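## Task

The foam block sits inside one of six drawers belonging to two short, narrow file cabinets with three drawers apiece. Get it onto the desk. When the scene ends, each drawer anywhere in the room must be completely closed, both cabinets must remain roughly in their original spots, and the robot must not have toppled or be left leaning (either of those means failure). Anything that stays in place only because the robot is holding it does not count.

## Robot and tools

ROBOT. A Hello Robot Stretch 4 with a single arm: an omni-wheel base, a lift running up a mast, a telescoping arm that reaches forward, a wrist with yaw, pitch and roll, and a two-finger gripper. It stands about 1.6 m tall, and the base edge is no more than 0.23 m from the base origin. Occasionally something in the scene may nudge a loose object.

FRAMES. Base frame: origin on the floor beneath the base centre, x ahead, y to the left, z up. hand_pose is reported in this frame and marks a point between the open fingertips; with every wrist joint at 0 its axes line up with the base axes, though the printed position may be slightly wrong. The odometry frame is the base frame as it was when the scene began. base_odometry counts wheel rotation only, so slipping shows up as travel; its heading runs -3.142 to 3.142, positive to the left.

execute_actions. Argument "actions" is a list containing one action, or empty to just read state and images. Argument "cameras" picks images: head_camera, head_left_camera, head_right_camera, wrist_camera or all (omitted/null means all, [] means none). An action holds "base" and/or "joints", optionally "pace" and "contact_limits"; alternatively it holds only {"end_of_arm": "enable_torque"}, which reactivates wrist or gripper motors that shut off. Everything in one action starts at once and may finish at different times.
- base: exactly one relative move from the current spot. translate_m (metres, -2 to 2, forward positive, no turning), strafe_m (metres, -2 to 2, left positive, no turning), rotate_rad (radians, -3.2 to 3.2, counter-clockwise seen from above positive). Offsets are measured from where the last reported state put the base.
- joints: an object keyed by joint name, each value an absolute target. lift_m 0 to 1.2; arm_m 0 to 0.55 (extension); wrist_yaw_rad -1.134 to 4.276 (0 straight ahead, positive to the left, 3.14 tucked back, above 3.4 the arm may block it); wrist_pitch_rad -1.117 to 4.259 (0 level, 1.57 pointing down); wrist_roll_rad -1.117 to 4.259 (0 puts the fingers level with each other, positive turns clockwise viewed from behind); gripper_m -0.038 to 0.141 (fingertip gap when empty; negative presses the tips together). Out-of-range joint targets are clipped and reported; any other bad value or unknown key rejects the call with no motion. An action lasts at most 15 s.
- pace: "slow", "default", "fast", "max" (base up to 0.1/0.3/0.4/0.6 m/s and 1/2/3/4 rad/s). With lift_m above 0.2 the base is slowed further, down to 0.3 m/s and 1 rad/s at full height.
- contact_limits: only arm_m, 0 (gentlest) to 0.75 (firmest), default 0.5; the arm halts when it pushes harder than this.
Parts you omit may keep driving toward an earlier target without the status showing it. If one call reports a stop, later motion calls in the same reply are skipped.

wait: argument seconds, 0 to 10; nothing new is commanded and the same state and images come back.

zoom_image: camera plus region [x0, y0, x1, y1] in pixels of that camera's latest full image, origin top-left, at most 504x504.

finished_scene: argument scene (1 or 2); closes the scene permanently and reports success. The goal must already be met and stable.

CAMERAS. head_camera sits atop the mast looking forward and down (turn the base to look around). head_left_camera and head_right_camera are fisheyes beside it, angled more steeply and showing the base and arm. wrist_camera looks along the fingers, tips near the bottom of its image. Calibration lines give K, distortion and T_world_to_cam (base frame to camera, metres); they carry small errors, bigger for the wrist camera when the arm is extended.

RESULT LINES. joint_positions, with done-tolerances (lift and arm ±0.004, yaw and roll ±0.02, pitch ±0.05, gripper ±0.004). base_status/joint_status: done (for the base, wheels turned the full amount even if slipping), off_target (stopped short, may still push), contact_stop_at_<key> (blocked; that part goes slack, a slack lift can sag under load and a slack base can drift), limit_stop_at_<name> (built-in limit), limit_stop_at_tilt (leaning beyond 6 degrees; lift, arm and wheels slack and unresponsive until upright), limit_stop_at_own_body (joint about to hit the robot; move it away; likely with pitch below -0.2 and roll below -0.4 or above 4), torque_fault (wrist motor overloaded and limp until enable_torque). on_its_own lists things not commanded this call; its "held at" is a target, not a position. lidar_m: 12 distances in metres from the base origin, 30-degree sectors starting straight ahead and going counter-clockwise (4th left, 7th behind, 10th right); "-" means nothing seen or closer than 0.25 m; it sees from about 0.15 m up, so tabletops register; glass and thin legs may be missed. wrist_depth_mm: 7x7 grid from top-left, median depth 100 to 2000 mm, "-" unknown. turned_by_wheels vs turned_by_imu differing by over 0.1 rad signals a bump or slip. base_tilt in degrees, forward and right positive, with a fixed offset up to 1.5. motor_effort in percent of maximum, sign toward higher joint values, peak in brackets; for wheel_0..2 positive turns the base right.

GRIPPING. Command gripper_m below the object's width; the further below, the harder the squeeze and the more the object is pulled inward. The reading and "done" do not confirm a grasp; a firm grip shows as a clear gripper_m effort change when the command is 0 or more. If tips snag on a surface below, raise the lift.

START AND CAUTIONS. To unfold at the start, send lift_m 0.4 with wrist_yaw_rad 0 together. Avoid turning or driving with over 1 kg held and arm_m beyond 0.2, especially at fast paces; sustained pushing or pulling, a high gripper or a high contact limit can tip the robot. A base_tilt change from its starting value may mean a wheel is up on something. Don't drop, slam or hit things hard, don't shove cabinets, and shut each drawer completely before finishing. Shorter robot motion time is better.

Each tool is called after "Request:" as name(argument=value, ...), one argument or row to a line, values as JSON.

## Session

Request:
execute_actions(
  actions=[],
)

Scene clock: 0.00 s.
base_odometry: x=+0.000 y=+0.000 heading=+0.000 (m, m, rad; odometry frame)
turned_by_wheels: +0.000 (rad since the last result)
turned_by_imu: +0.000 (rad since the last result)
base_tilt: forward=-0.3 right=-0.1 (deg)
lidar_m: 1.90 2.04 2.00 2.44 2.00 1.47 1.56 2.00 1.91 2.06 1.26 1.16
base_status: not commanded
joint_positions: lift_m=+0.208 arm_m=-0.003 wrist_yaw_rad=+3.196 wrist_pitch_rad=-0.014 wrist_roll_rad=-0.009 gripper_m=+0.057
joint_status: not commanded
motor_effort: lift_m=+20 arm_m=-1 wrist_yaw_rad=+1 wrist_pitch_rad=-8 wrist_roll_rad=+0 gripper_m=-1 wheel_0=+0 wheel_1=+0 wheel_2=+0 (%)
hand_pose: x=-0.1245 y=+0.0716 z=+0.3899 quat_wxyz=(-0.027, +0.007, -0.004, +1.000) (m; base frame)
wrist_depth_mm: - 138 137 - - 1863 1661 / - - 136 - 1756 1537 1708 / - 105 136 1863 1661 1537 1756 / - 116 137 1863 1618 1576 1708 / 142 140 - 1983 1661 1499 1708 / 204 1618 212 1576 196 1464 1397 / 206 1025 960 153 1025 904 976
pictures: head_camera, head_left_camera, head_right_camera, wrist_camera
Images, in order (width x height): head_camera 420x560, head_left_camera 420x672, head_right_camera 420x672, wrist_camera 616x392.

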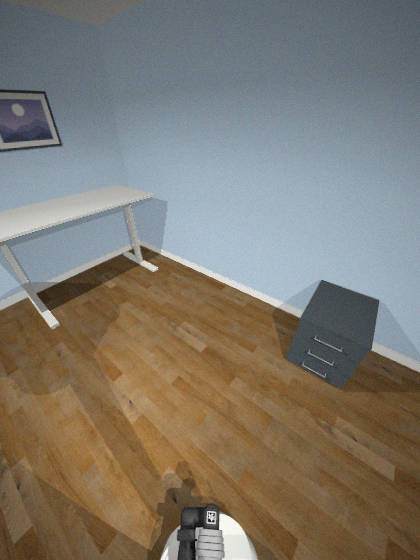

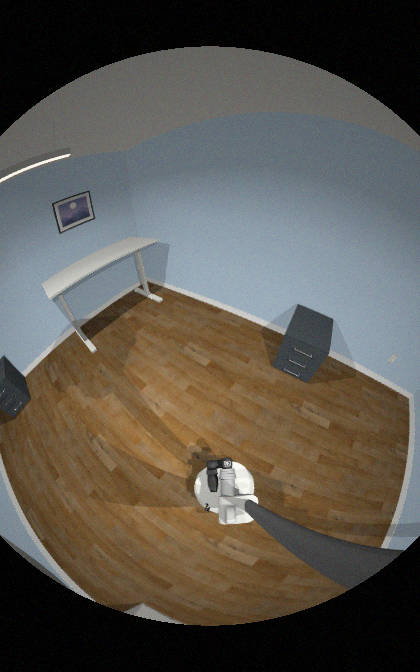

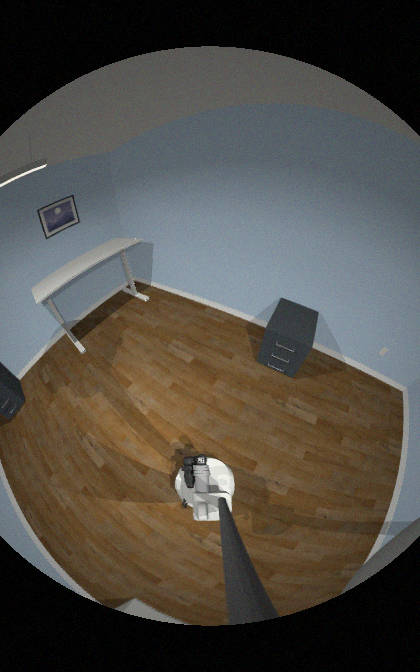

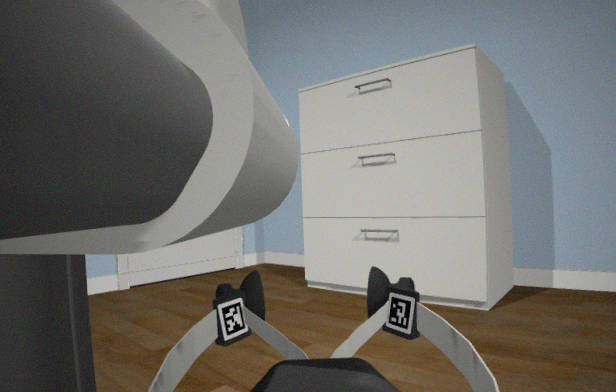

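Request:
execute_actions(
  actions=[
    {"base":{"rotate_rad":-0.546},"joints":{"lift_m":0.4,"wrist_yaw_rad":0,"wrist_roll_rad":1.57,"gripper_m":0.08}},
  ],
  cameras=[],
)

Request:
execute_actions(
  actions=[
    {"base":{"translate_m":0.5}},
  ],
  cameras=["head_camera","wrist_camera"],
)

Scene clock: 7.23 s.
base_odometry: x=+0.000 y=+0.000 heading=-0.546 (m, m, rad; odometry frame)
turned_by_wheels: -0.546 (rad since the last result)
turned_by_imu: -0.557 (rad since the last result)
base_tilt: forward=-0.3 right=-0.1 (deg)
lidar_m: 1.15 1.90 2.06 2.01 2.44 2.00 1.48 1.54 2.00 1.90 2.03 1.83
base_status: done
joint_positions: lift_m=+0.400 arm_m=-0.003 wrist_yaw_rad=+0.000 wrist_pitch_rad=-0.014 wrist_roll_rad=+1.570 gripper_m=+0.080
joint_status: all done
motor_effort: lift_m=+23(25) arm_m=+0(1) wrist_yaw_rad=+0(5) wrist_pitch_rad=-8(9) wrist_roll_rad=+0(4) gripper_m=+1(1) wheel_0=+2(5) wheel_1=+1(6) wheel_2=+1(6) (%)
hand_pose: x=+0.4568 y=-0.0873 z=+0.5821 quat_wxyz=(+0.707, +0.707, -0.005, +0.005) (m; base frame)
wrist_depth_mm: 1464 1576 1537 1618 1537 1138 820 / 1537 1537 1576 1537 1576 1160 820 / 1537 1537 1576 1537 976 1008 831 / 1576 1576 1576 1576 1008 1008 866 / 1576 1618 1618 1618 991 991 866 / 1576 1661 216 1661 201 1182 866 / 1661 1618 1618 156 1661 1098 842
pictures: none
No camera images: the call's "cameras" was empty. Leave "cameras" out to get every camera's image.

Scene clock: 10.37 s.
base_odometry: x=+0.427 y=-0.259 heading=-0.546 (m, m, rad; odometry frame)
turned_by_wheels: +0.000 (rad since the last result)
turned_by_imu: +0.001 (rad since the last result)
base_tilt: forward=-0.3 right=-0.1 (deg)
lidar_m: 0.66 1.35 1.94 1.95 2.65 2.51 1.98 2.07 2.03 1.94 1.74 0.72
base_status: done
joint_positions: lift_m=+0.400 arm_m=-0.003 wrist_yaw_rad=+0.000 wrist_pitch_rad=-0.014 wrist_roll_rad=+1.570 gripper_m=+0.080
joint_status: not commanded
motor_effort: lift_m=+22(23) arm_m=-1(0) wrist_yaw_rad=+1(0) wrist_pitch_rad=-8(9) wrist_roll_rad=+1(0) gripper_m=+1(1) wheel_0=+0(6) wheel_1=+0(6) wheel_2=+0(8) (%)
hand_pose: x=+0.4568 y=-0.0874 z=+0.5822 quat_wxyz=(+0.707, +0.707, -0.005, +0.005) (m; base frame)
wrist_depth_mm: 1042 1008 1042 1025 1078 1025 798 / 1060 1025 1060 1025 477 477 480 / 1042 1025 1060 1042 477 477 480 / 1060 1078 1060 1060 477 484 480 / 1078 1042 1060 1042 484 488 488 / 1098 1078 215 1060 201 492 492 / 1078 1098 1078 156 492 492 492
pictures: head_camera, wrist_camera
camera_calibration (this result's frames):
wrist_camera: T_world_to_cam=[[0.0188289, 0.0205298, -0.999612, 0.582115], [0.0359568, 0.999129, 0.0211972, 0.124391], [0.999176, -0.036342, 0.0180744, -0.247644], [0, 0, 0, 1]] pos_world=[0.232006, -0.145234, 0.583728]
Images, in order (width x height): head_camera 420x560, wrist_camera 616x392.

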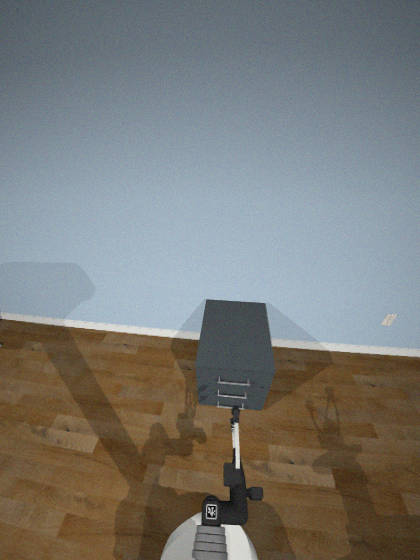

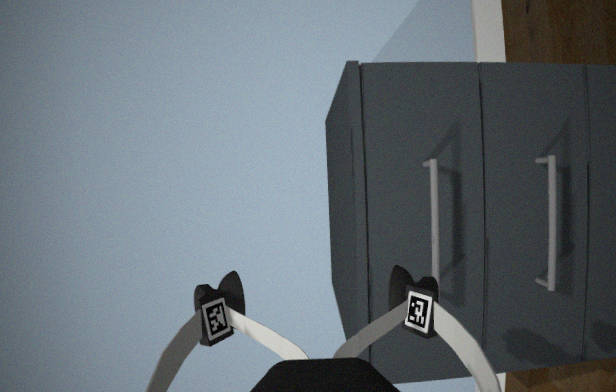

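Request:
execute_actions(
  actions=[
    {"joints":{"lift_m":0.26,"arm_m":0.15}},
  ],
  cameras=["wrist_camera"],
)

Scene clock: 13.80 s.
base_odometry: x=+0.427 y=-0.259 heading=-0.546 (m, m, rad; odometry frame)
turned_by_wheels: +0.000 (rad since the last result)
turned_by_imu: +0.001 (rad since the last result)
base_tilt: forward=-0.3 right=-0.1 (deg)
lidar_m: 0.66 1.36 1.93 1.98 2.64 2.52 1.96 2.03 1.98 1.94 1.71 0.71
base_status: not commanded
joint_positions: lift_m=+0.260 arm_m=+0.149 wrist_yaw_rad=+0.000 wrist_pitch_rad=-0.014 wrist_roll_rad=+1.570 gripper_m=+0.080
joint_status: all done
motor_effort: lift_m=+18(20) arm_m=+5(8) wrist_yaw_rad=+1(1) wrist_pitch_rad=-9(8) wrist_roll_rad=+0(1) gripper_m=+0(3) wheel_0=+1(1) wheel_1=+0(0) wheel_2=+1(0) (%)
hand_pose: x=+0.6085 y=-0.0874 z=+0.4426 quat_wxyz=(+0.707, +0.707, -0.005, +0.005) (m; base frame)
wrist_depth_mm: 878 866 322 322 320 322 322 / 866 891 325 324 322 327 327 / 878 891 325 324 324 327 327 / 904 904 329 327 329 329 330 / 917 917 332 330 332 330 330 / 917 931 214 334 201 332 336 / 946 931 338 156 336 338 336
pictures: wrist_camera
camera_calibration (this result's frames):
wrist_camera: T_world_to_cam=[[0.0189858, 0.0206051, -0.999607, 0.43962], [0.0360371, 0.999124, 0.0212796, 0.121833], [0.99917, -0.036427, 0.0182266, -0.396824], [0, 0, 0, 1]] pos_world=[0.383758, -0.145239, 0.444088]
Images, in order (width x height): wrist_camera 616x392.

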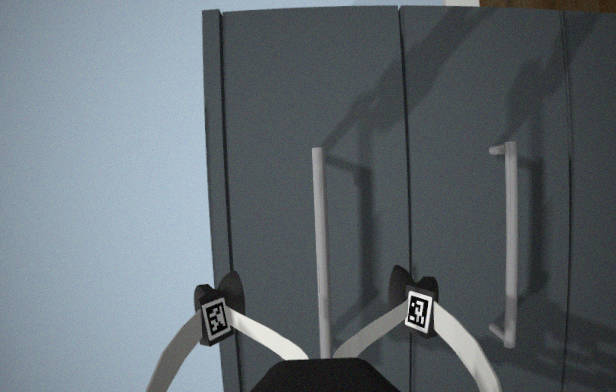

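Request:
execute_actions(
  actions=[
    {"joints":{"arm_m":0.225}},
  ],
  cameras=[],
)

Request:
execute_actions(
  actions=[
    {"joints":{"gripper_m":-0.01}},
  ],
  cameras=[],
)

Request:
execute_actions(
  actions=[
    {"joints":{"arm_m":0.0}},
  ],
  cameras=["head_camera"],
)

Scene clock: 16.53 s.
base_odometry: x=+0.427 y=-0.259 heading=-0.546 (m, m, rad; odometry frame)
turned_by_wheels: +0.000 (rad since the last result)
turned_by_imu: +0.001 (rad since the last result)
base_tilt: forward=-0.3 right=-0.1 (deg)
lidar_m: 0.66 1.36 1.94 1.96 2.67 2.54 1.97 2.05 2.02 1.92 1.73 0.72
base_status: not commanded
joint_positions: lift_m=+0.260 arm_m=+0.224 wrist_yaw_rad=+0.000 wrist_pitch_rad=-0.014 wrist_roll_rad=+1.570 gripper_m=+0.080
joint_status: all done
motor_effort: lift_m=+18(18) arm_m=+5(7) wrist_yaw_rad=+1(1) wrist_pitch_rad=-8(8) wrist_roll_rad=+0(0) gripper_m=-1(3) wheel_0=+1(1) wheel_1=+0(0) wheel_2=+0(0) (%)
hand_pose: x=+0.6835 y=-0.0874 z=+0.4426 quat_wxyz=(+0.707, +0.707, -0.005, +0.005) (m; base frame)
wrist_depth_mm: 798 798 246 248 247 248 - / 809 809 249 248 250 250 250 / 831 831 250 251 251 251 253 / 820 831 252 251 254 252 254 / 842 809 256 254 254 255 255 / 842 842 215 255 202 257 258 / 854 866 257 156 257 259 -
pictures: none
No camera images: the call's "cameras" was empty. Leave "cameras" out to get every camera's image.

Scene clock: 18.20 s.
base_odometry: x=+0.427 y=-0.259 heading=-0.546 (m, m, rad; odometry frame)
turned_by_wheels: +0.000 (rad since the last result)
turned_by_imu: +0.001 (rad since the last result)
base_tilt: forward=-0.3 right=-0.1 (deg)
lidar_m: 0.67 1.36 1.95 1.96 2.65 2.53 1.97 2.04 1.98 1.94 1.74 0.72
base_status: not commanded
joint_positions: lift_m=+0.260 arm_m=+0.224 wrist_yaw_rad=+0.001 wrist_pitch_rad=-0.008 wrist_roll_rad=+1.570 gripper_m=-0.010
joint_status: all done
on_its_own: wrist_pitch_rad is at rest, and its effort (-26) is outside its rest range (-23 to +23)
motor_effort: lift_m=+19(19) arm_m=+4(5) wrist_yaw_rad=-1(2) wrist_pitch_rad=-26(26) wrist_roll_rad=+0(0) gripper_m=-13(15) wheel_0=+1(1) wheel_1=+0(0) wheel_2=+0(0) (%)
hand_pose: x=+0.6838 y=-0.0872 z=+0.4406 quat_wxyz=(+0.707, +0.707, -0.003, +0.003) (m; base frame)
wrist_depth_mm: 798 809 245 246 246 249 - / 809 809 246 248 248 250 251 / 809 809 248 248 249 252 251 / 820 820 250 252 253 253 256 / 842 831 253 253 255 256 258 / 831 854 254 206 186 259 259 / 854 854 178 185 259 259 -
pictures: none
No camera images: the call's "cameras" was empty. Leave "cameras" out to get every camera's image.

Scene clock: 20.00 s.
base_odometry: x=+0.427 y=-0.259 heading=-0.546 (m, m, rad; odometry frame)
turned_by_wheels: +0.000 (rad since the last result)
turned_by_imu: +0.001 (rad since the last result)
base_tilt: forward=-0.3 right=-0.1 (deg)
lidar_m: 0.67 1.34 1.93 1.96 2.65 2.55 1.97 2.04 1.99 1.93 1.74 0.73
base_status: not commanded
joint_positions: lift_m=+0.260 arm_m=+0.001 wrist_yaw_rad=+0.000 wrist_pitch_rad=-0.014 wrist_roll_rad=+1.570 gripper_m=-0.010
joint_status: all done
motor_effort: lift_m=+19(19) arm_m=-5(9) wrist_yaw_rad=+1(6) wrist_pitch_rad=-7(26) wrist_roll_rad=+0(0) gripper_m=-12(17) wheel_0=+1(1) wheel_1=+0(0) wheel_2=+0(1) (%)
hand_pose: x=+0.4602 y=-0.0874 z=+0.4424 quat_wxyz=(+0.707, +0.707, -0.005, +0.005) (m; base frame)
wrist_depth_mm: 1025 1025 1042 1025 1025 891 621 / 1025 1060 1042 473 473 477 473 / 1042 1042 1060 473 477 477 480 / 1078 1042 1060 477 477 484 477 / 1060 1060 1078 480 488 484 484 / 1060 1078 1078 203 209 488 492 / 1098 1118 334 184 496 488 496
pictures: head_camera
Images, in order (width x height): head_camera 420x560.

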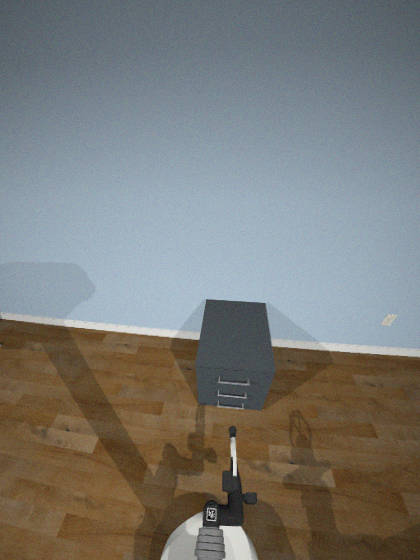

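Slipped. Go deeper, squeeze harder.

Request:
execute_actions(
  actions=[
    {"joints":{"arm_m":0.245,"gripper_m":0.06,"lift_m":0.255},"contact_limits":{"arm_m":0.2}},
  ],
  cameras=[],
)

Request:
execute_actions(
  actions=[
    {"joints":{"gripper_m":-0.035}},
  ],
  cameras=["wrist_camera"],
)

Request:
execute_actions(
  actions=[
    {"joints":{"arm_m":0.0},"pace":"slow"},
  ],
  cameras=["head_camera"],
)

Scene clock: 24.60 s.
base_odometry: x=+0.427 y=-0.259 heading=-0.545 (m, m, rad; odometry frame)
turned_by_wheels: +0.000 (rad since the last result)
turned_by_imu: +0.002 (rad since the last result)
base_tilt: forward=-0.3 right=-0.1 (deg)
lidar_m: 0.66 1.35 1.92 1.95 2.67 2.55 1.97 2.06 2.00 1.93 1.74 0.72
base_status: not commanded
joint_positions: lift_m=+0.255 arm_m=+0.237 wrist_yaw_rad=-0.003 wrist_pitch_rad=-0.015 wrist_roll_rad=+1.570 gripper_m=+0.060
joint_status: arm_m contact_stop (moved +0.236 of +0.244); the others done
on_its_own: arm_m is slack since a contact_stop (your +0.245 is given up)
motor_effort: lift_m=+20(14) arm_m=+0(8) wrist_yaw_rad=+9(17) wrist_pitch_rad=-5(8) wrist_roll_rad=+0(0) gripper_m=-3(11) wheel_0=+4(5) wheel_1=+3(3) wheel_2=-4(8) (%)
contact_limits: arm_m 0.2
hand_pose: x=+0.6960 y=-0.0882 z=+0.4378 quat_wxyz=(+0.707, +0.707, -0.006, +0.004) (m; base frame)
wrist_depth_mm: 788 788 238 237 239 239 - / 788 798 238 237 239 238 239 / 809 798 240 239 241 241 243 / 798 809 242 243 242 244 243 / 820 809 243 244 244 244 245 / 831 809 217 246 204 245 247 / 842 842 247 155 248 247 -
pictures: none
No camera images: the call's "cameras" was empty. Leave "cameras" out to get every camera's image.

not run: a stop came earlier in this reply.

not run: a stop came earlier in this reply.

Request:
execute_actions(
  actions=[
    {"joints":{"gripper_m":-0.035}},
  ],
  cameras=["wrist_camera"],
)

Request:
execute_actions(
  actions=[
    {"joints":{"arm_m":0.0},"pace":"slow"},
  ],
  cameras=["head_camera"],
)

Scene clock: 28.17 s.
base_odometry: x=+0.427 y=-0.259 heading=-0.545 (m, m, rad; odometry frame)
turned_by_wheels: +0.000 (rad since the last result)
turned_by_imu: +0.001 (rad since the last result)
base_tilt: forward=-0.3 right=-0.1 (deg)
lidar_m: 0.68 1.36 1.95 1.96 2.65 2.53 1.97 2.03 1.96 1.93 1.74 0.69
base_status: not commanded
joint_positions: lift_m=+0.255 arm_m=+0.237 wrist_yaw_rad=+0.001 wrist_pitch_rad=-0.012 wrist_roll_rad=+1.570 gripper_m=-0.034
joint_status: all done
on_its_own: arm_m is slack since a contact_stop (your +0.245 is given up)
motor_effort: lift_m=+20(20) arm_m=+0(0) wrist_yaw_rad=-2(9) wrist_pitch_rad=-14(14) wrist_roll_rad=+0(0) gripper_m=-16(16) wheel_0=+2(4) wheel_1=+1(3) wheel_2=+0(4) (%)
hand_pose: x=+0.6963 y=-0.0871 z=+0.4370 quat_wxyz=(+0.707, +0.707, -0.004, +0.005) (m; base frame)
wrist_depth_mm: 788 788 226 228 229 237 - / 788 798 229 229 229 239 239 / 798 788 230 230 231 240 240 / 820 809 232 231 232 242 242 / 831 820 234 234 234 245 245 / 842 831 236 202 185 246 248 / 842 831 236 218 237 154 -
pictures: wrist_camera
camera_calibration (this result's frames):
wrist_camera: T_world_to_cam=[[0.0170112, 0.0206548, -0.999642, 0.433786], [0.035093, 0.999158, 0.021242, 0.119179], [0.999239, -0.0354418, 0.0162721, -0.483563], [0, 0, 0, 1]] pos_world=[0.471634, -0.145177, 0.438968]
Images, in order (width x height): wrist_camera 616x392.

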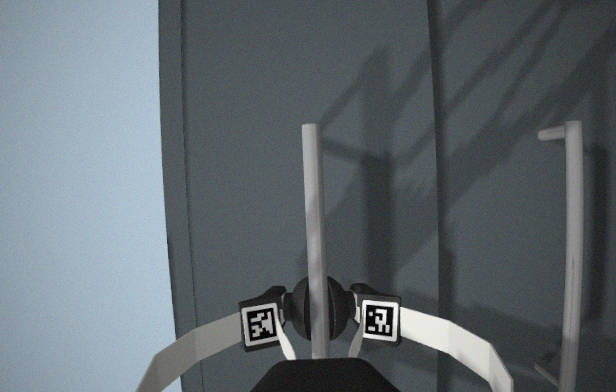

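Scene clock: 31.83 s.
base_odometry: x=+0.427 y=-0.259 heading=-0.545 (m, m, rad; odometry frame)
turned_by_wheels: +0.001 (rad since the last result)
turned_by_imu: +0.002 (rad since the last result)
base_tilt: forward=-0.3 right=-0.1 (deg)
lidar_m: 0.44 1.34 1.95 1.96 2.66 2.54 1.97 2.04 1.98 1.94 1.72 0.47
base_status: not commanded
joint_positions: lift_m=+0.255 arm_m=+0.001 wrist_yaw_rad=+0.011 wrist_pitch_rad=-0.011 wrist_roll_rad=+1.570 gripper_m=-0.034
joint_status: all done
on_its_own: wrist_yaw_rad is at rest, and its effort (-31) is outside its rest range (-13 to +13)
motor_effort: lift_m=+20(20) arm_m=-5(9) wrist_yaw_rad=-31(33) wrist_pitch_rad=-17(17) wrist_roll_rad=+0(0) gripper_m=-22(19) wheel_0=+5(5) wheel_1=+1(1) wheel_2=+4(4) (%)
hand_pose: x=+0.4612 y=-0.0842 z=+0.4366 quat_wxyz=(+0.707, +0.707, +0.000, +0.008) (m; base frame)
wrist_depth_mm: 1008 1042 224 225 226 788 603 / 1008 1008 227 227 227 469 473 / 1042 1042 229 229 229 473 477 / 1042 1042 231 231 232 477 480 / 1098 1042 234 234 235 484 488 / 1098 1078 233 200 186 492 492 / 1078 1098 237 200 239 154 496
pictures: head_camera
Images, in order (width x height): head_camera 420x560.

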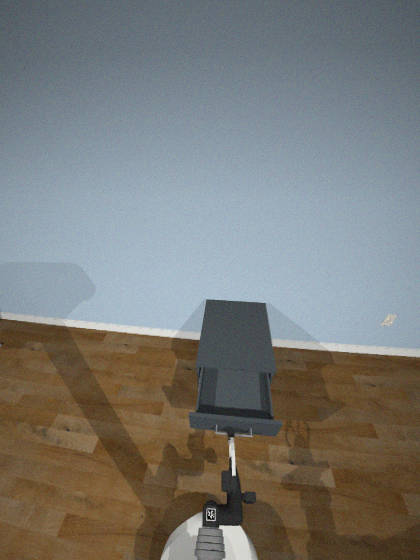

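Request:
execute_actions(
  actions=[
    {"joints":{"arm_m":0.247},"pace":"slow"},
  ],
  cameras=[],
)

Request:
execute_actions(
  actions=[
    {"joints":{"gripper_m":0.06,"arm_m":0.16},"pace":"slow"},
  ],
  cameras=[],
)

Request:
execute_actions(
  actions=[
    {"joints":{"lift_m":0.108}},
  ],
  cameras=["wrist_camera"],
)

Scene clock: 37.63 s.
base_odometry: x=+0.427 y=-0.259 heading=-0.546 (m, m, rad; odometry frame)
turned_by_wheels: -0.001 (rad since the last result)
turned_by_imu: +0.001 (rad since the last result)
base_tilt: forward=-0.3 right=-0.1 (deg)
lidar_m: 0.68 1.36 1.95 1.93 2.66 2.53 1.96 2.07 1.97 1.94 1.70 0.74
base_status: not commanded
joint_positions: lift_m=+0.255 arm_m=+0.246 wrist_yaw_rad=-0.005 wrist_pitch_rad=-0.012 wrist_roll_rad=+1.570 gripper_m=-0.034
joint_status: all done
on_its_own: wrist_yaw_rad is at rest, and its effort (+14) is outside its rest range (-13 to +13)
motor_effort: lift_m=+20(20) arm_m=+4(7) wrist_yaw_rad=+14(31) wrist_pitch_rad=-14(17) wrist_roll_rad=+0(0) gripper_m=-19(18) wheel_0=-3(5) wheel_1=-1(1) wheel_2=-2(3) (%)
hand_pose: x=+0.7052 y=-0.0887 z=+0.4369 quat_wxyz=(+0.707, +0.707, -0.006, +0.003) (m; base frame)
wrist_depth_mm: 788 788 227 229 228 229 - / 788 798 229 229 229 230 231 / 798 788 230 230 229 233 233 / 809 809 230 230 232 234 236 / 809 809 233 232 233 234 236 / 820 831 233 199 184 237 237 / 820 831 235 198 235 238 -
pictures: none
No camera images: the call's "cameras" was empty. Leave "cameras" out to get every camera's image.

Scene clock: 40.83 s.
base_odometry: x=+0.427 y=-0.259 heading=-0.546 (m, m, rad; odometry frame)
turned_by_wheels: +0.000 (rad since the last result)
turned_by_imu: +0.001 (rad since the last result)
base_tilt: forward=-0.3 right=-0.1 (deg)
lidar_m: 0.65 1.34 1.96 1.95 2.67 2.53 1.98 2.05 1.95 1.92 1.71 0.74
base_status: not commanded
joint_positions: lift_m=+0.255 arm_m=+0.161 wrist_yaw_rad=+0.000 wrist_pitch_rad=-0.014 wrist_roll_rad=+1.570 gripper_m=+0.060
joint_status: all done
motor_effort: lift_m=+20(20) arm_m=-5(5) wrist_yaw_rad=+2(14) wrist_pitch_rad=-10(14) wrist_roll_rad=+0(0) gripper_m=-4(19) wheel_0=-3(3) wheel_1=-1(2) wheel_2=-1(2) (%)
hand_pose: x=+0.6202 y=-0.0875 z=+0.4374 quat_wxyz=(+0.707, +0.707, -0.005, +0.005) (m; base frame)
wrist_depth_mm: 878 878 310 312 314 314 314 / 878 891 314 312 314 317 317 / 878 878 317 314 315 320 317 / 891 891 320 317 319 322 322 / 891 878 320 320 320 324 322 / 917 917 216 320 198 324 325 / 904 904 325 154 325 327 327
pictures: none
No camera images: the call's "cameras" was empty. Leave "cameras" out to get every camera's image.

Scene clock: 42.53 s.
base_odometry: x=+0.427 y=-0.259 heading=-0.546 (m, m, rad; odometry frame)
turned_by_wheels: +0.000 (rad since the last result)
turned_by_imu: +0.001 (rad since the last result)
base_tilt: forward=-0.3 right=-0.1 (deg)
lidar_m: 0.67 1.35 1.94 1.97 2.65 2.53 1.97 2.07 1.99 1.92 1.75 0.74
base_status: not commanded
joint_positions: lift_m=+0.108 arm_m=+0.161 wrist_yaw_rad=+0.000 wrist_pitch_rad=-0.014 wrist_roll_rad=+1.570 gripper_m=+0.060
joint_status: all done
motor_effort: lift_m=+18(19) arm_m=-5(4) wrist_yaw_rad=+2(1) wrist_pitch_rad=-9(10) wrist_roll_rad=+0(0) gripper_m=-5(2) wheel_0=-2(2) wheel_1=-1(1) wheel_2=-1(1) (%)
hand_pose: x=+0.6202 y=-0.0875 z=+0.2904 quat_wxyz=(+0.707, +0.707, -0.005, +0.005) (m; base frame)
wrist_depth_mm: 310 310 310 312 314 315 314 / 310 314 312 314 315 315 315 / 315 315 315 315 315 319 319 / 317 317 319 317 317 320 320 / 319 319 320 322 322 322 322 / 322 320 215 324 198 324 324 / 325 322 322 154 327 325 327
pictures: wrist_camera
camera_calibration (this result's frames):
wrist_camera: T_world_to_cam=[[0.0185103, 0.0206345, -0.999616, 0.287627], [0.0362644, 0.999115, 0.0212957, 0.124565], [0.999171, -0.0366447, 0.0177457, -0.405612], [0, 0, 0, 1]] pos_world=[0.395434, -0.145253, 0.292062]
Images, in order (width x height): wrist_camera 616x392.

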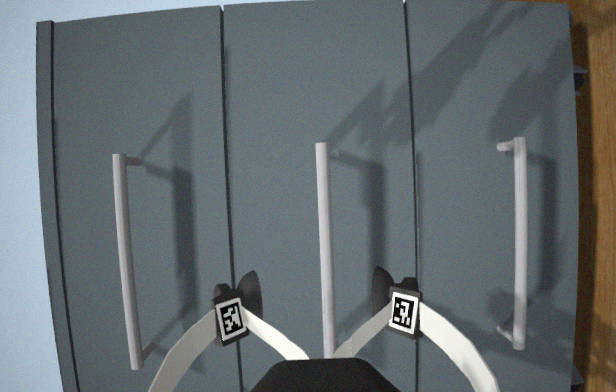

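Request:
execute_actions(
  actions=[
    {"joints":{"arm_m":0.236,"lift_m":0.102}},
  ],
  cameras=[],
)

Request:
execute_actions(
  actions=[
    {"joints":{"gripper_m":-0.035}},
  ],
  cameras=[],
)

Request:
execute_actions(
  actions=[
    {"joints":{"arm_m":0.0},"pace":"slow"},
  ],
  cameras=["head_camera"],
)

Scene clock: 45.40 s.
base_odometry: x=+0.427 y=-0.259 heading=-0.546 (m, m, rad; odometry frame)
turned_by_wheels: +0.000 (rad since the last result)
turned_by_imu: +0.001 (rad since the last result)
base_tilt: forward=-0.3 right=-0.1 (deg)
lidar_m: 0.66 1.35 1.91 1.97 2.64 2.53 1.97 2.03 1.96 1.94 1.72 0.73
base_status: not commanded
joint_positions: lift_m=+0.102 arm_m=+0.235 wrist_yaw_rad=+0.000 wrist_pitch_rad=-0.014 wrist_roll_rad=+1.570 gripper_m=+0.060
joint_status: all done
motor_effort: lift_m=+17(17) arm_m=+5(6) wrist_yaw_rad=+1(1) wrist_pitch_rad=-9(9) wrist_roll_rad=+0(0) gripper_m=-1(2) wheel_0=-2(2) wheel_1=-1(1) wheel_2=-1(1) (%)
hand_pose: x=+0.6945 y=-0.0874 z=+0.2845 quat_wxyz=(+0.707, +0.707, -0.005, +0.005) (m; base frame)
wrist_depth_mm: 237 239 238 240 240 241 - / 238 240 240 240 241 241 242 / 241 242 241 242 242 243 243 / 242 241 243 244 244 244 246 / 244 244 244 246 246 247 248 / 245 246 214 246 198 248 248 / 247 247 247 153 250 250 -
pictures: none
No camera images: the call's "cameras" was empty. Leave "cameras" out to get every camera's image.

Scene clock: 47.03 s.
base_odometry: x=+0.427 y=-0.259 heading=-0.546 (m, m, rad; odometry frame)
turned_by_wheels: +0.000 (rad since the last result)
turned_by_imu: +0.001 (rad since the last result)
base_tilt: forward=-0.3 right=-0.1 (deg)
lidar_m: 0.67 1.34 1.96 1.98 2.67 2.51 1.96 2.05 1.98 1.91 1.73 0.70
base_status: not commanded
joint_positions: lift_m=+0.102 arm_m=+0.235 wrist_yaw_rad=+0.001 wrist_pitch_rad=-0.011 wrist_roll_rad=+1.570 gripper_m=-0.034
joint_status: all done
motor_effort: lift_m=+18(18) arm_m=+3(5) wrist_yaw_rad=-2(2) wrist_pitch_rad=-18(19) wrist_roll_rad=+0(0) gripper_m=-22(19) wheel_0=-2(2) wheel_1=-1(1) wheel_2=+0(1) (%)
hand_pose: x=+0.6949 y=-0.0871 z=+0.2835 quat_wxyz=(+0.707, +0.707, -0.003, +0.004) (m; base frame)
wrist_depth_mm: 236 236 229 230 231 240 - / 238 239 230 231 232 243 243 / 239 241 232 233 233 244 243 / 240 242 233 235 235 246 246 / 243 244 235 236 237 247 247 / 244 246 236 201 185 248 249 / 245 246 239 202 240 155 -
pictures: none
No camera images: the call's "cameras" was empty. Leave "cameras" out to get every camera's image.

Scene clock: 50.67 s.
base_odometry: x=+0.427 y=-0.259 heading=-0.545 (m, m, rad; odometry frame)
turned_by_wheels: +0.001 (rad since the last result)
turned_by_imu: +0.003 (rad since the last result)
base_tilt: forward=-0.3 right=-0.1 (deg)
lidar_m: 0.44 1.37 1.94 1.97 2.67 2.54 1.97 2.01 1.98 1.93 1.74 0.47
base_status: not commanded
joint_positions: lift_m=+0.102 arm_m=+0.001 wrist_yaw_rad=+0.012 wrist_pitch_rad=-0.009 wrist_roll_rad=+1.570 gripper_m=-0.034
joint_status: all done
on_its_own: wrist_yaw_rad is at rest, and its effort (-33) is outside its rest range (-13 to +13)
motor_effort: lift_m=+19(19) arm_m=-5(8) wrist_yaw_rad=-33(33) wrist_pitch_rad=-22(22) wrist_roll_rad=+0(1) gripper_m=-16(21) wheel_0=+5(5) wheel_1=+1(0) wheel_2=+3(3) (%)
hand_pose: x=+0.4613 y=-0.0840 z=+0.2831 quat_wxyz=(+0.707, +0.707, +0.001, +0.007) (m; base frame)
wrist_depth_mm: 1025 1008 227 226 228 508 394 / 1008 466 228 229 229 473 402 / 1025 469 230 229 231 473 407 / 1060 477 231 233 234 480 402 / 1078 477 235 235 236 484 421 / 1060 484 236 200 187 492 424 / 1098 488 209 202 240 156 415
pictures: head_camera
Images, in order (width x height): head_camera 420x560.

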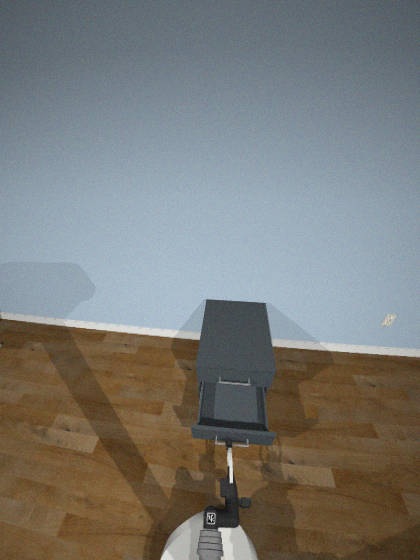

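Request:
execute_actions(
  actions=[
    {"joints":{"arm_m":0.248},"pace":"slow"},
  ],
  cameras=[],
)

Request:
execute_actions(
  actions=[
    {"joints":{"gripper_m":0.06}},
  ],
  cameras=[],
)

Request:
execute_actions(
  actions=[
    {"joints":{"arm_m":0.16}},
  ],
  cameras=[],
)

Request:
execute_actions(
  actions=[
    {"joints":{"lift_m":0.0,"wrist_pitch_rad":0.2}},
  ],
  cameras=["wrist_camera"],
)

Scene clock: 57.37 s.
base_odometry: x=+0.427 y=-0.259 heading=-0.546 (m, m, rad; odometry frame)
turned_by_wheels: -0.001 (rad since the last result)
turned_by_imu: +0.001 (rad since the last result)
base_tilt: forward=-0.4 right=+0.0 (deg)
lidar_m: 0.67 1.35 1.93 1.95 2.67 2.52 1.99 2.04 1.99 1.92 1.71 0.73
base_status: not commanded
joint_positions: lift_m=+0.102 arm_m=+0.247 wrist_yaw_rad=-0.004 wrist_pitch_rad=-0.011 wrist_roll_rad=+1.570 gripper_m=-0.034
joint_status: all done
motor_effort: lift_m=+19(19) arm_m=+5(9) wrist_yaw_rad=+13(33) wrist_pitch_rad=-18(22) wrist_roll_rad=+0(0) gripper_m=-15(19) wheel_0=-1(5) wheel_1=-1(1) wheel_2=-2(3) (%)
hand_pose: x=+0.7062 y=-0.0886 z=+0.2834 quat_wxyz=(+0.707, +0.707, -0.005, +0.002) (m; base frame)
wrist_depth_mm: 226 228 228 230 229 229 - / 228 229 229 229 231 231 232 / 229 229 231 231 232 233 234 / 231 231 232 232 233 234 234 / 232 233 232 234 235 236 236 / 232 234 234 199 185 236 237 / 234 236 236 200 237 154 -
pictures: none
No camera images: the call's "cameras" was empty. Leave "cameras" out to get every camera's image.

Scene clock: 59.00 s.
base_odometry: x=+0.427 y=-0.259 heading=-0.546 (m, m, rad; odometry frame)
turned_by_wheels: +0.000 (rad since the last result)
turned_by_imu: +0.001 (rad since the last result)
base_tilt: forward=-0.3 right=-0.1 (deg)
lidar_m: 0.66 1.36 1.92 1.95 2.68 2.52 1.98 2.06 1.99 1.95 1.70 0.72
base_status: not commanded
joint_positions: lift_m=+0.102 arm_m=+0.247 wrist_yaw_rad=-0.005 wrist_pitch_rad=-0.012 wrist_roll_rad=+1.570 gripper_m=+0.060
joint_status: all done
on_its_own: wrist_yaw_rad is at rest, and its effort (+14) is outside its rest range (-13 to +13)
motor_effort: lift_m=+19(19) arm_m=+5(5) wrist_yaw_rad=+14(14) wrist_pitch_rad=-15(18) wrist_roll_rad=+0(0) gripper_m=+1(16) wheel_0=+0(1) wheel_1=+1(1) wheel_2=-6(6) (%)
hand_pose: x=+0.7061 y=-0.0887 z=+0.2837 quat_wxyz=(+0.707, +0.707, -0.006, +0.003) (m; base frame)
wrist_depth_mm: 226 227 229 230 230 230 - / 228 229 229 229 232 232 232 / 229 230 230 230 231 233 232 / 229 232 233 232 234 234 234 / 231 233 233 233 235 236 236 / 234 234 234 201 191 236 237 / 235 236 235 171 236 238 -
pictures: none
No camera images: the call's "cameras" was empty. Leave "cameras" out to get every camera's image.

Scene clock: 60.23 s.
base_odometry: x=+0.427 y=-0.259 heading=-0.546 (m, m, rad; odometry frame)
turned_by_wheels: +0.000 (rad since the last result)
turned_by_imu: +0.001 (rad since the last result)
base_tilt: forward=-0.3 right=-0.1 (deg)
lidar_m: 0.66 1.34 1.92 1.98 2.66 2.53 1.99 2.03 2.00 1.91 1.74 0.71
base_status: not commanded
joint_positions: lift_m=+0.102 arm_m=+0.161 wrist_yaw_rad=+0.000 wrist_pitch_rad=-0.014 wrist_roll_rad=+1.570 gripper_m=+0.060
joint_status: all done
motor_effort: lift_m=+19(19) arm_m=-4(8) wrist_yaw_rad=+1(14) wrist_pitch_rad=-9(16) wrist_roll_rad=+0(0) gripper_m=-1(2) wheel_0=+0(0) wheel_1=+1(1) wheel_2=+0(6) (%)
hand_pose: x=+0.6202 y=-0.0874 z=+0.2844 quat_wxyz=(+0.707, +0.707, -0.005, +0.005) (m; base frame)
wrist_depth_mm: 310 314 310 314 315 314 314 / 312 314 310 315 315 314 317 / 314 315 315 317 317 319 317 / 319 317 319 315 319 319 320 / 320 320 319 322 320 320 322 / 320 322 216 320 199 324 324 / 324 322 325 154 325 325 324
pictures: none
No camera images: the call's "cameras" was empty. Leave "cameras" out to get every camera's image.

Scene clock: 61.67 s.
base_odometry: x=+0.427 y=-0.259 heading=-0.546 (m, m, rad; odometry frame)
turned_by_wheels: +0.000 (rad since the last result)
turned_by_imu: +0.001 (rad since the last result)
base_tilt: forward=-0.3 right=-0.1 (deg)
lidar_m: 0.67 1.34 1.94 1.96 2.66 2.53 1.97 2.06 1.96 1.92 1.72 0.72
base_status: not commanded
joint_positions: lift_m=+0.000 arm_m=+0.161 wrist_yaw_rad=+0.000 wrist_pitch_rad=+0.202 wrist_roll_rad=+1.570 gripper_m=+0.060
joint_status: all done
motor_effort: lift_m=+18(16) arm_m=-4(5) wrist_yaw_rad=+1(2) wrist_pitch_rad=-6(7) wrist_roll_rad=+0(1) gripper_m=-5(1) wheel_0=+1(1) wheel_1=+1(1) wheel_2=+0(0) (%)
hand_pose: x=+0.6144 y=-0.0874 z=+0.1206 quat_wxyz=(+0.704, +0.703, +0.071, -0.071) (m; base frame)
wrist_depth_mm: 279 291 307 324 334 231 - / 279 291 307 325 334 236 190 / 278 296 312 327 340 238 193 / 281 296 310 329 345 241 195 / 279 297 314 330 347 243 195 / 282 298 216 332 198 232 195 / 283 296 315 154 353 219 -
pictures: wrist_camera
camera_calibration (this result's frames):
wrist_camera: T_world_to_cam=[[-0.19604, 0.0207142, -0.980377, 0.247447], [0.0398943, 0.999118, 0.0131327, 0.127118], [0.979784, -0.0365369, -0.196694, -0.358975], [0, 0, 0, 1]] pos_world=[0.395156, -0.145247, 0.170314]
Images, in order (width x height): wrist_camera 616x392.

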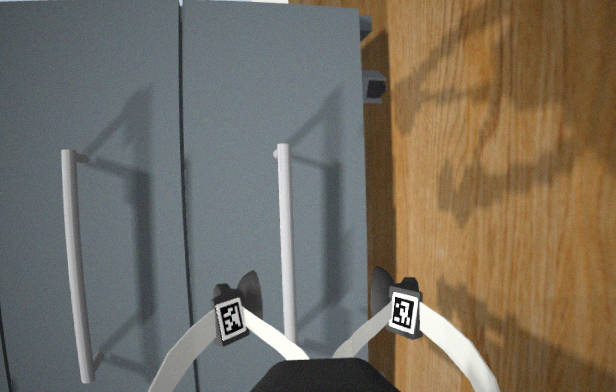

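Request:
execute_actions(
  actions=[
    {"joints":{"arm_m":0.238,"lift_m":0.011}},
  ],
  cameras=[],
)

Request:
execute_actions(
  actions=[
    {"joints":{"gripper_m":-0.035}},
  ],
  cameras=[],
)

Request:
execute_actions(
  actions=[
    {"joints":{"arm_m":0.0},"pace":"slow"},
  ],
  cameras=["head_camera"],
)

Scene clock: 64.77 s.
base_odometry: x=+0.427 y=-0.259 heading=-0.546 (m, m, rad; odometry frame)
turned_by_wheels: +0.000 (rad since the last result)
turned_by_imu: +0.001 (rad since the last result)
base_tilt: forward=-0.3 right=-0.1 (deg)
lidar_m: 0.66 1.36 1.97 1.97 2.65 2.53 1.97 2.07 1.97 1.94 1.73 0.73
base_status: not commanded
joint_positions: lift_m=+0.011 arm_m=+0.237 wrist_yaw_rad=-0.002 wrist_pitch_rad=+0.201 wrist_roll_rad=+1.570 gripper_m=+0.060
joint_status: all done
motor_effort: lift_m=+23(20) arm_m=+7(11) wrist_yaw_rad=+5(5) wrist_pitch_rad=-4(8) wrist_roll_rad=-1(0) gripper_m=-3(1) wheel_0=+1(0) wheel_1=+1(1) wheel_2=-2(2) (%)
hand_pose: x=+0.6902 y=-0.0879 z=+0.1315 quat_wxyz=(+0.704, +0.703, +0.070, -0.071) (m; base frame)
wrist_depth_mm: 213 222 234 246 259 247 - / 214 223 235 247 262 252 202 / 213 224 236 245 262 255 206 / 217 226 236 246 263 259 208 / 216 226 240 247 265 260 208 / 213 228 212 251 198 247 208 / 218 227 241 151 268 233 -
pictures: none
No camera images: the call's "cameras" was empty. Leave "cameras" out to get every camera's image.

Scene clock: 66.40 s.
base_odometry: x=+0.427 y=-0.259 heading=-0.545 (m, m, rad; odometry frame)
turned_by_wheels: +0.000 (rad since the last result)
turned_by_imu: +0.001 (rad since the last result)
base_tilt: forward=-0.3 right=-0.1 (deg)
lidar_m: 0.66 1.35 1.90 1.98 2.66 2.53 1.96 2.04 2.00 1.93 1.72 0.71
base_status: not commanded
joint_positions: lift_m=+0.011 arm_m=+0.237 wrist_yaw_rad=+0.001 wrist_pitch_rad=+0.208 wrist_roll_rad=+1.570 gripper_m=-0.034
joint_status: all done
on_its_own: wrist_pitch_rad is at rest, and its effort (-25) is outside its rest range (-23 to +23)
motor_effort: lift_m=+21(22) arm_m=+3(8) wrist_yaw_rad=-2(6) wrist_pitch_rad=-25(26) wrist_roll_rad=+1(0) gripper_m=-21(21) wheel_0=+1(1) wheel_1=+1(1) wheel_2=+1(2) (%)
hand_pose: x=+0.6907 y=-0.0871 z=+0.1295 quat_wxyz=(+0.704, +0.703, +0.074, -0.073) (m; base frame)
wrist_depth_mm: 211 220 228 239 253 240 - / 212 223 229 241 255 244 197 / 213 223 229 240 255 247 200 / 215 224 232 241 257 250 201 / 216 226 233 242 258 252 203 / 215 226 230 202 186 239 202 / 216 225 232 213 262 156 -
pictures: none
No camera images: the call's "cameras" was empty. Leave "cameras" out to get every camera's image.

Scene clock: 69.00 s.
base_odometry: x=+0.427 y=-0.259 heading=-0.545 (m, m, rad; odometry frame)
turned_by_wheels: +0.000 (rad since the last result)
turned_by_imu: +0.002 (rad since the last result)
base_tilt: forward=-0.3 right=-0.1 (deg)
lidar_m: 0.52 1.35 1.94 1.97 2.65 2.54 1.96 2.02 2.00 1.93 1.70 0.52
base_status: not commanded
joint_positions: lift_m=+0.011 arm_m=+0.061 wrist_yaw_rad=+0.008 wrist_pitch_rad=+0.210 wrist_roll_rad=+1.570 gripper_m=-0.034
joint_status: arm_m limit_stop_at_own_body (moved -0.177 of -0.237)
on_its_own: lift_m is slack since a limit_stop_at_own_body; arm_m is slack since a limit_stop_at_own_body (your +0.000 is given up); wrist_yaw_rad is at rest, and its effort (-21) is outside its rest range (-13 to +13); wrist_pitch_rad is at rest, and its effort (-31) is outside its rest range (-23 to +23)
motor_effort: lift_m=+20(21) arm_m=+0(9) wrist_yaw_rad=-21(25) wrist_pitch_rad=-31(30) wrist_roll_rad=-1(1) gripper_m=-22(25) wheel_0=+5(5) wheel_1=+1(1) wheel_2=+2(2) (%)
hand_pose: x=+0.5142 y=-0.0853 z=+0.1289 quat_wxyz=(+0.704, +0.703, +0.077, -0.071) (m; base frame)
wrist_depth_mm: 366 387 223 233 248 240 - / 362 382 224 236 250 244 197 / 368 384 226 237 252 247 201 / 368 387 227 237 253 251 204 / 370 387 229 236 256 253 204 / 382 392 229 204 187 240 204 / 377 392 204 210 258 158 -
pictures: head_camera
Images, in order (width x height): head_camera 420x560.

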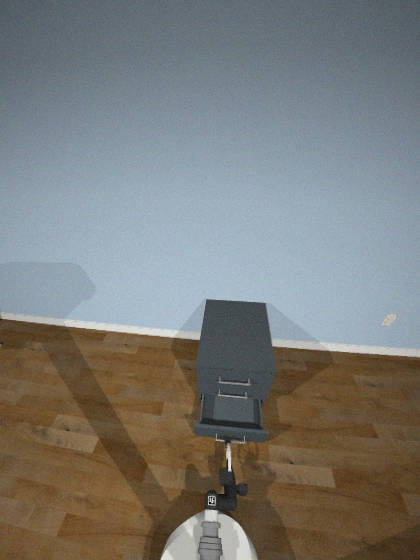

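Request:
execute_actions(
  actions=[
    {"base":{"translate_m":-0.1},"joints":{"arm_m":0.065,"lift_m":0.011},"pace":"slow"},
  ],
  cameras=["head_camera"],
)

Request:
zoom_image(
  camera="head_camera",
  region=[150,300,330,460],
)

Scene clock: 72.60 s.
base_odometry: x=+0.342 y=-0.207 heading=-0.544 (m, m, rad; odometry frame)
turned_by_wheels: +0.001 (rad since the last result)
turned_by_imu: +0.003 (rad since the last result)
base_tilt: forward=-0.3 right=-0.1 (deg)
lidar_m: 0.50 1.46 2.02 1.97 2.61 2.44 1.87 1.97 2.03 1.91 1.88 0.53
base_status: done
joint_positions: lift_m=+0.011 arm_m=+0.064 wrist_yaw_rad=+0.011 wrist_pitch_rad=+0.210 wrist_roll_rad=+1.570 gripper_m=-0.034
joint_status: all done
on_its_own: wrist_yaw_rad is at rest, and its effort (-30) is outside its rest range (-13 to +13); wrist_pitch_rad is at rest, and its effort (-31) is outside its rest range (-23 to +23)
motor_effort: lift_m=+21(22) arm_m=+5(7) wrist_yaw_rad=-30(31) wrist_pitch_rad=-31(30) wrist_roll_rad=-1(1) gripper_m=-21(19) wheel_0=+5(4) wheel_1=-1(3) wheel_2=+5(9) (%)
hand_pose: x=+0.5182 y=-0.0844 z=+0.1289 quat_wxyz=(+0.704, +0.703, +0.078, -0.070) (m; base frame)
wrist_depth_mm: 946 991 221 233 247 239 - / 449 473 222 235 249 245 196 / 449 469 224 235 251 248 200 / 459 473 228 236 253 251 203 / 459 480 229 236 255 252 204 / 462 480 228 205 188 240 203 / 466 480 203 210 258 158 -
pictures: head_camera
Images, in order (width x height): head_camera 420x560.

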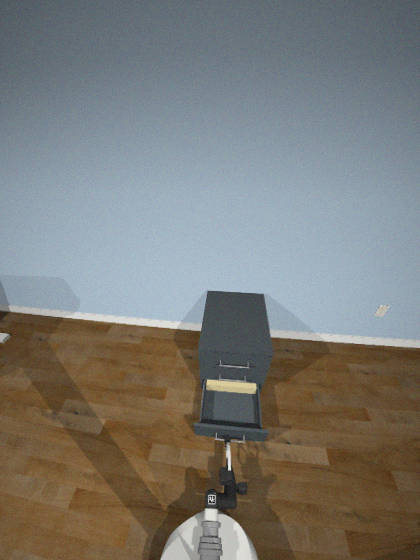

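Region (150, 300, 330, 460) of head_camera's 420x560 image, scaled by 2.800, with more detail than that image has.

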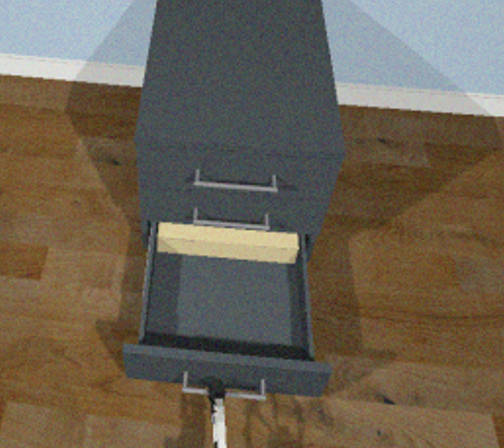

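Found. Pull further.

Request:
execute_actions(
  actions=[
    {"base":{"translate_m":-0.1},"pace":"slow"},
  ],
  cameras=["head_camera"],
)

Request:
zoom_image(
  camera="head_camera",
  region=[150,300,330,460],
)

Scene clock: 76.03 s.
base_odometry: x=+0.257 y=-0.156 heading=-0.545 (m, m, rad; odometry frame)
turned_by_wheels: +0.000 (rad since the last result)
turned_by_imu: +0.002 (rad since the last result)
base_tilt: forward=-0.3 right=-0.1 (deg)
lidar_m: 0.54 1.56 2.05 1.98 2.55 2.33 1.78 1.85 2.01 1.92 1.97 0.56
base_status: done
joint_positions: lift_m=+0.011 arm_m=+0.065 wrist_yaw_rad=+0.000 wrist_pitch_rad=+0.203 wrist_roll_rad=+1.570 gripper_m=-0.034
joint_status: not commanded
motor_effort: lift_m=+21(21) arm_m=+2(4) wrist_yaw_rad=+0(31) wrist_pitch_rad=-9(30) wrist_roll_rad=-1(2) gripper_m=-20(25) wheel_0=-3(5) wheel_1=-3(7) wheel_2=+2(13) (%)
hand_pose: x=+0.5182 y=-0.0873 z=+0.1311 quat_wxyz=(+0.704, +0.703, +0.072, -0.071) (m; base frame)
wrist_depth_mm: 1042 1060 259 271 287 248 - / 1042 1078 262 272 287 251 202 / 544 574 260 271 289 256 206 / 549 569 263 273 290 259 208 / 539 569 266 274 290 260 209 / 554 569 265 205 184 260 209 / 559 580 220 164 294 223 -
pictures: head_camera
Images, in order (width x height): head_camera 420x560.

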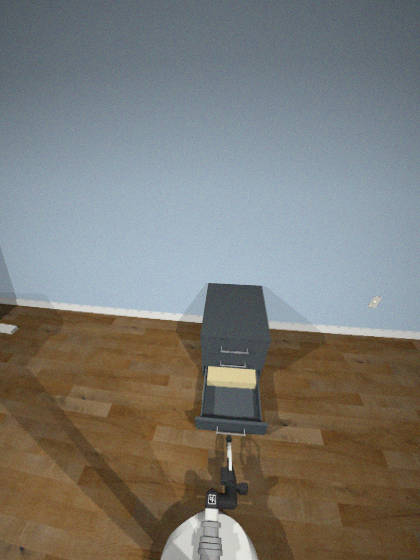

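Region (150, 300, 330, 460) of head_camera's 420x560 image, scaled by 2.800, with more detail than that image has.

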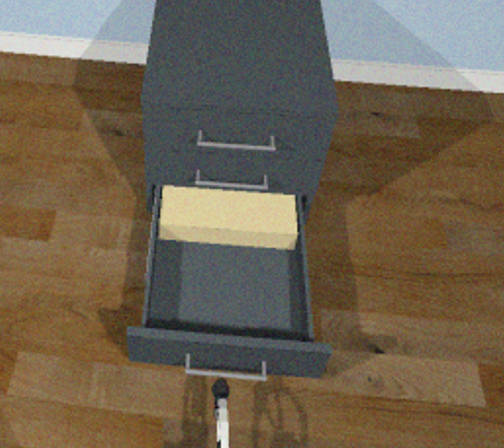

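Request:
execute_actions(
  actions=[
    {"joints":{"lift_m":0.45,"gripper_m":0.13}},
  ],
  cameras=[],
)

Request:
execute_actions(
  actions=[
    {"joints":{"wrist_pitch_rad":1.3,"arm_m":0.5}},
  ],
  cameras=["wrist_camera"],
)

Scene clock: 81.00 s.
base_odometry: x=+0.257 y=-0.156 heading=-0.545 (m, m, rad; odometry frame)
turned_by_wheels: +0.000 (rad since the last result)
turned_by_imu: +0.002 (rad since the last result)
base_tilt: forward=-0.3 right=-0.1 (deg)
lidar_m: 0.54 1.55 2.04 1.98 2.57 2.33 1.77 1.87 2.01 1.92 1.99 0.59
base_status: not commanded
joint_positions: lift_m=+0.450 arm_m=+0.065 wrist_yaw_rad=+0.000 wrist_pitch_rad=+0.203 wrist_roll_rad=+1.570 gripper_m=+0.130
joint_status: all done
motor_effort: lift_m=+23(26) arm_m=+2(2) wrist_yaw_rad=+0(0) wrist_pitch_rad=-9(7) wrist_roll_rad=-1(1) gripper_m=+0(19) wheel_0=-2(3) wheel_1=-3(3) wheel_2=+2(2) (%)
hand_pose: x=+0.5182 y=-0.0873 z=+0.5700 quat_wxyz=(+0.704, +0.703, +0.072, -0.071) (m; base frame)
wrist_depth_mm: 1042 1078 1138 1229 1255 878 691 / 1060 1060 1160 1182 1182 831 634 / 1060 1098 1138 627 654 683 621 / 1060 1138 1138 627 668 676 627 / 1078 1118 1160 647 661 676 634 / 1078 1098 1138 647 661 214 615 / 1078 1118 1205 149 1281 904 707
pictures: none
No camera images: the call's "cameras" was empty. Leave "cameras" out to get every camera's image.

Scene clock: 83.37 s.
base_odometry: x=+0.257 y=-0.156 heading=-0.545 (m, m, rad; odometry frame)
turned_by_wheels: +0.000 (rad since the last result)
turned_by_imu: +0.001 (rad since the last result)
base_tilt: forward=-0.3 right=-0.1 (deg)
lidar_m: 0.54 1.55 2.05 1.99 2.58 2.31 1.77 1.85 2.00 1.92 1.98 0.58
base_status: not commanded
joint_positions: lift_m=+0.450 arm_m=+0.499 wrist_yaw_rad=+0.000 wrist_pitch_rad=+1.300 wrist_roll_rad=+1.570 gripper_m=+0.130
joint_status: all done
motor_effort: lift_m=+23(23) arm_m=+5(4) wrist_yaw_rad=+1(0) wrist_pitch_rad=-2(4) wrist_roll_rad=-1(1) gripper_m=-1(2) wheel_0=-3(3) wheel_1=-3(3) wheel_2=+2(2) (%)
hand_pose: x=+0.7471 y=-0.0874 z=+0.3500 quat_wxyz=(+0.563, +0.563, +0.428, -0.428) (m; base frame)
wrist_depth_mm: 239 307 615 585 554 525 492 / 238 310 466 512 480 421 496 / 239 315 462 517 492 469 496 / 241 315 469 512 500 466 449 / 240 314 466 512 492 466 442 / 238 286 462 521 488 213 492 / 239 291 459 149 484 452 496
pictures: wrist_camera
camera_calibration (this result's frames):
wrist_camera: T_world_to_cam=[[-0.962179, 0.0208533, -0.27162, 0.822775], [0.0299659, 0.999117, -0.029444, 0.141107], [0.270766, -0.0364697, -0.961954, 0.353636], [0, 0, 0, 1]] pos_world=[0.691675, -0.145243, 0.567819]
Images, in order (width x height): wrist_camera 616x392.

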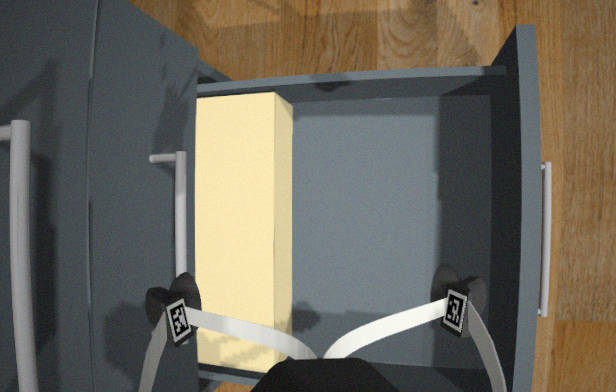

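Request:
execute_actions(
  actions=[
    {"base":{"translate_m":0.15},"joints":{"wrist_pitch_rad":1.1,"arm_m":0.35,"gripper_m":-0.01,"lift_m":0.3}},
  ],
  cameras=[],
)

Scene clock: 88.57 s.
base_odometry: x=+0.385 y=-0.233 heading=-0.545 (m, m, rad; odometry frame)
turned_by_wheels: +0.000 (rad since the last result)
turned_by_imu: +0.002 (rad since the last result)
base_tilt: forward=-0.3 right=-0.1 (deg)
lidar_m: 0.40 1.40 2.02 1.97 2.65 2.46 1.92 2.03 2.02 1.91 1.78 0.42
base_status: done
joint_positions: lift_m=+0.300 arm_m=+0.351 wrist_yaw_rad=+0.000 wrist_pitch_rad=+1.101 wrist_roll_rad=+1.570 gripper_m=-0.010
joint_status: all done
motor_effort: lift_m=+17(17) arm_m=-4(4) wrist_yaw_rad=+1(0) wrist_pitch_rad=-4(9) wrist_roll_rad=-1(1) gripper_m=-8(11) wheel_0=+1(4) wheel_1=+0(2) wheel_2=+0(10) (%)
hand_pose: x=+0.6523 y=-0.0874 z=+0.2212 quat_wxyz=(+0.603, +0.602, +0.370, -0.370) (m; base frame)
wrist_depth_mm: 195 238 345 319 300 300 294 / 194 240 349 332 357 327 303 / 196 232 351 334 359 322 303 / 195 233 349 332 359 325 303 / 195 234 351 332 362 325 304 / 195 232 342 203 345 324 303 / 196 229 178 253 353 315 303
pictures: none
No camera images: the call's "cameras" was empty. Leave "cameras" out to get every camera's image.


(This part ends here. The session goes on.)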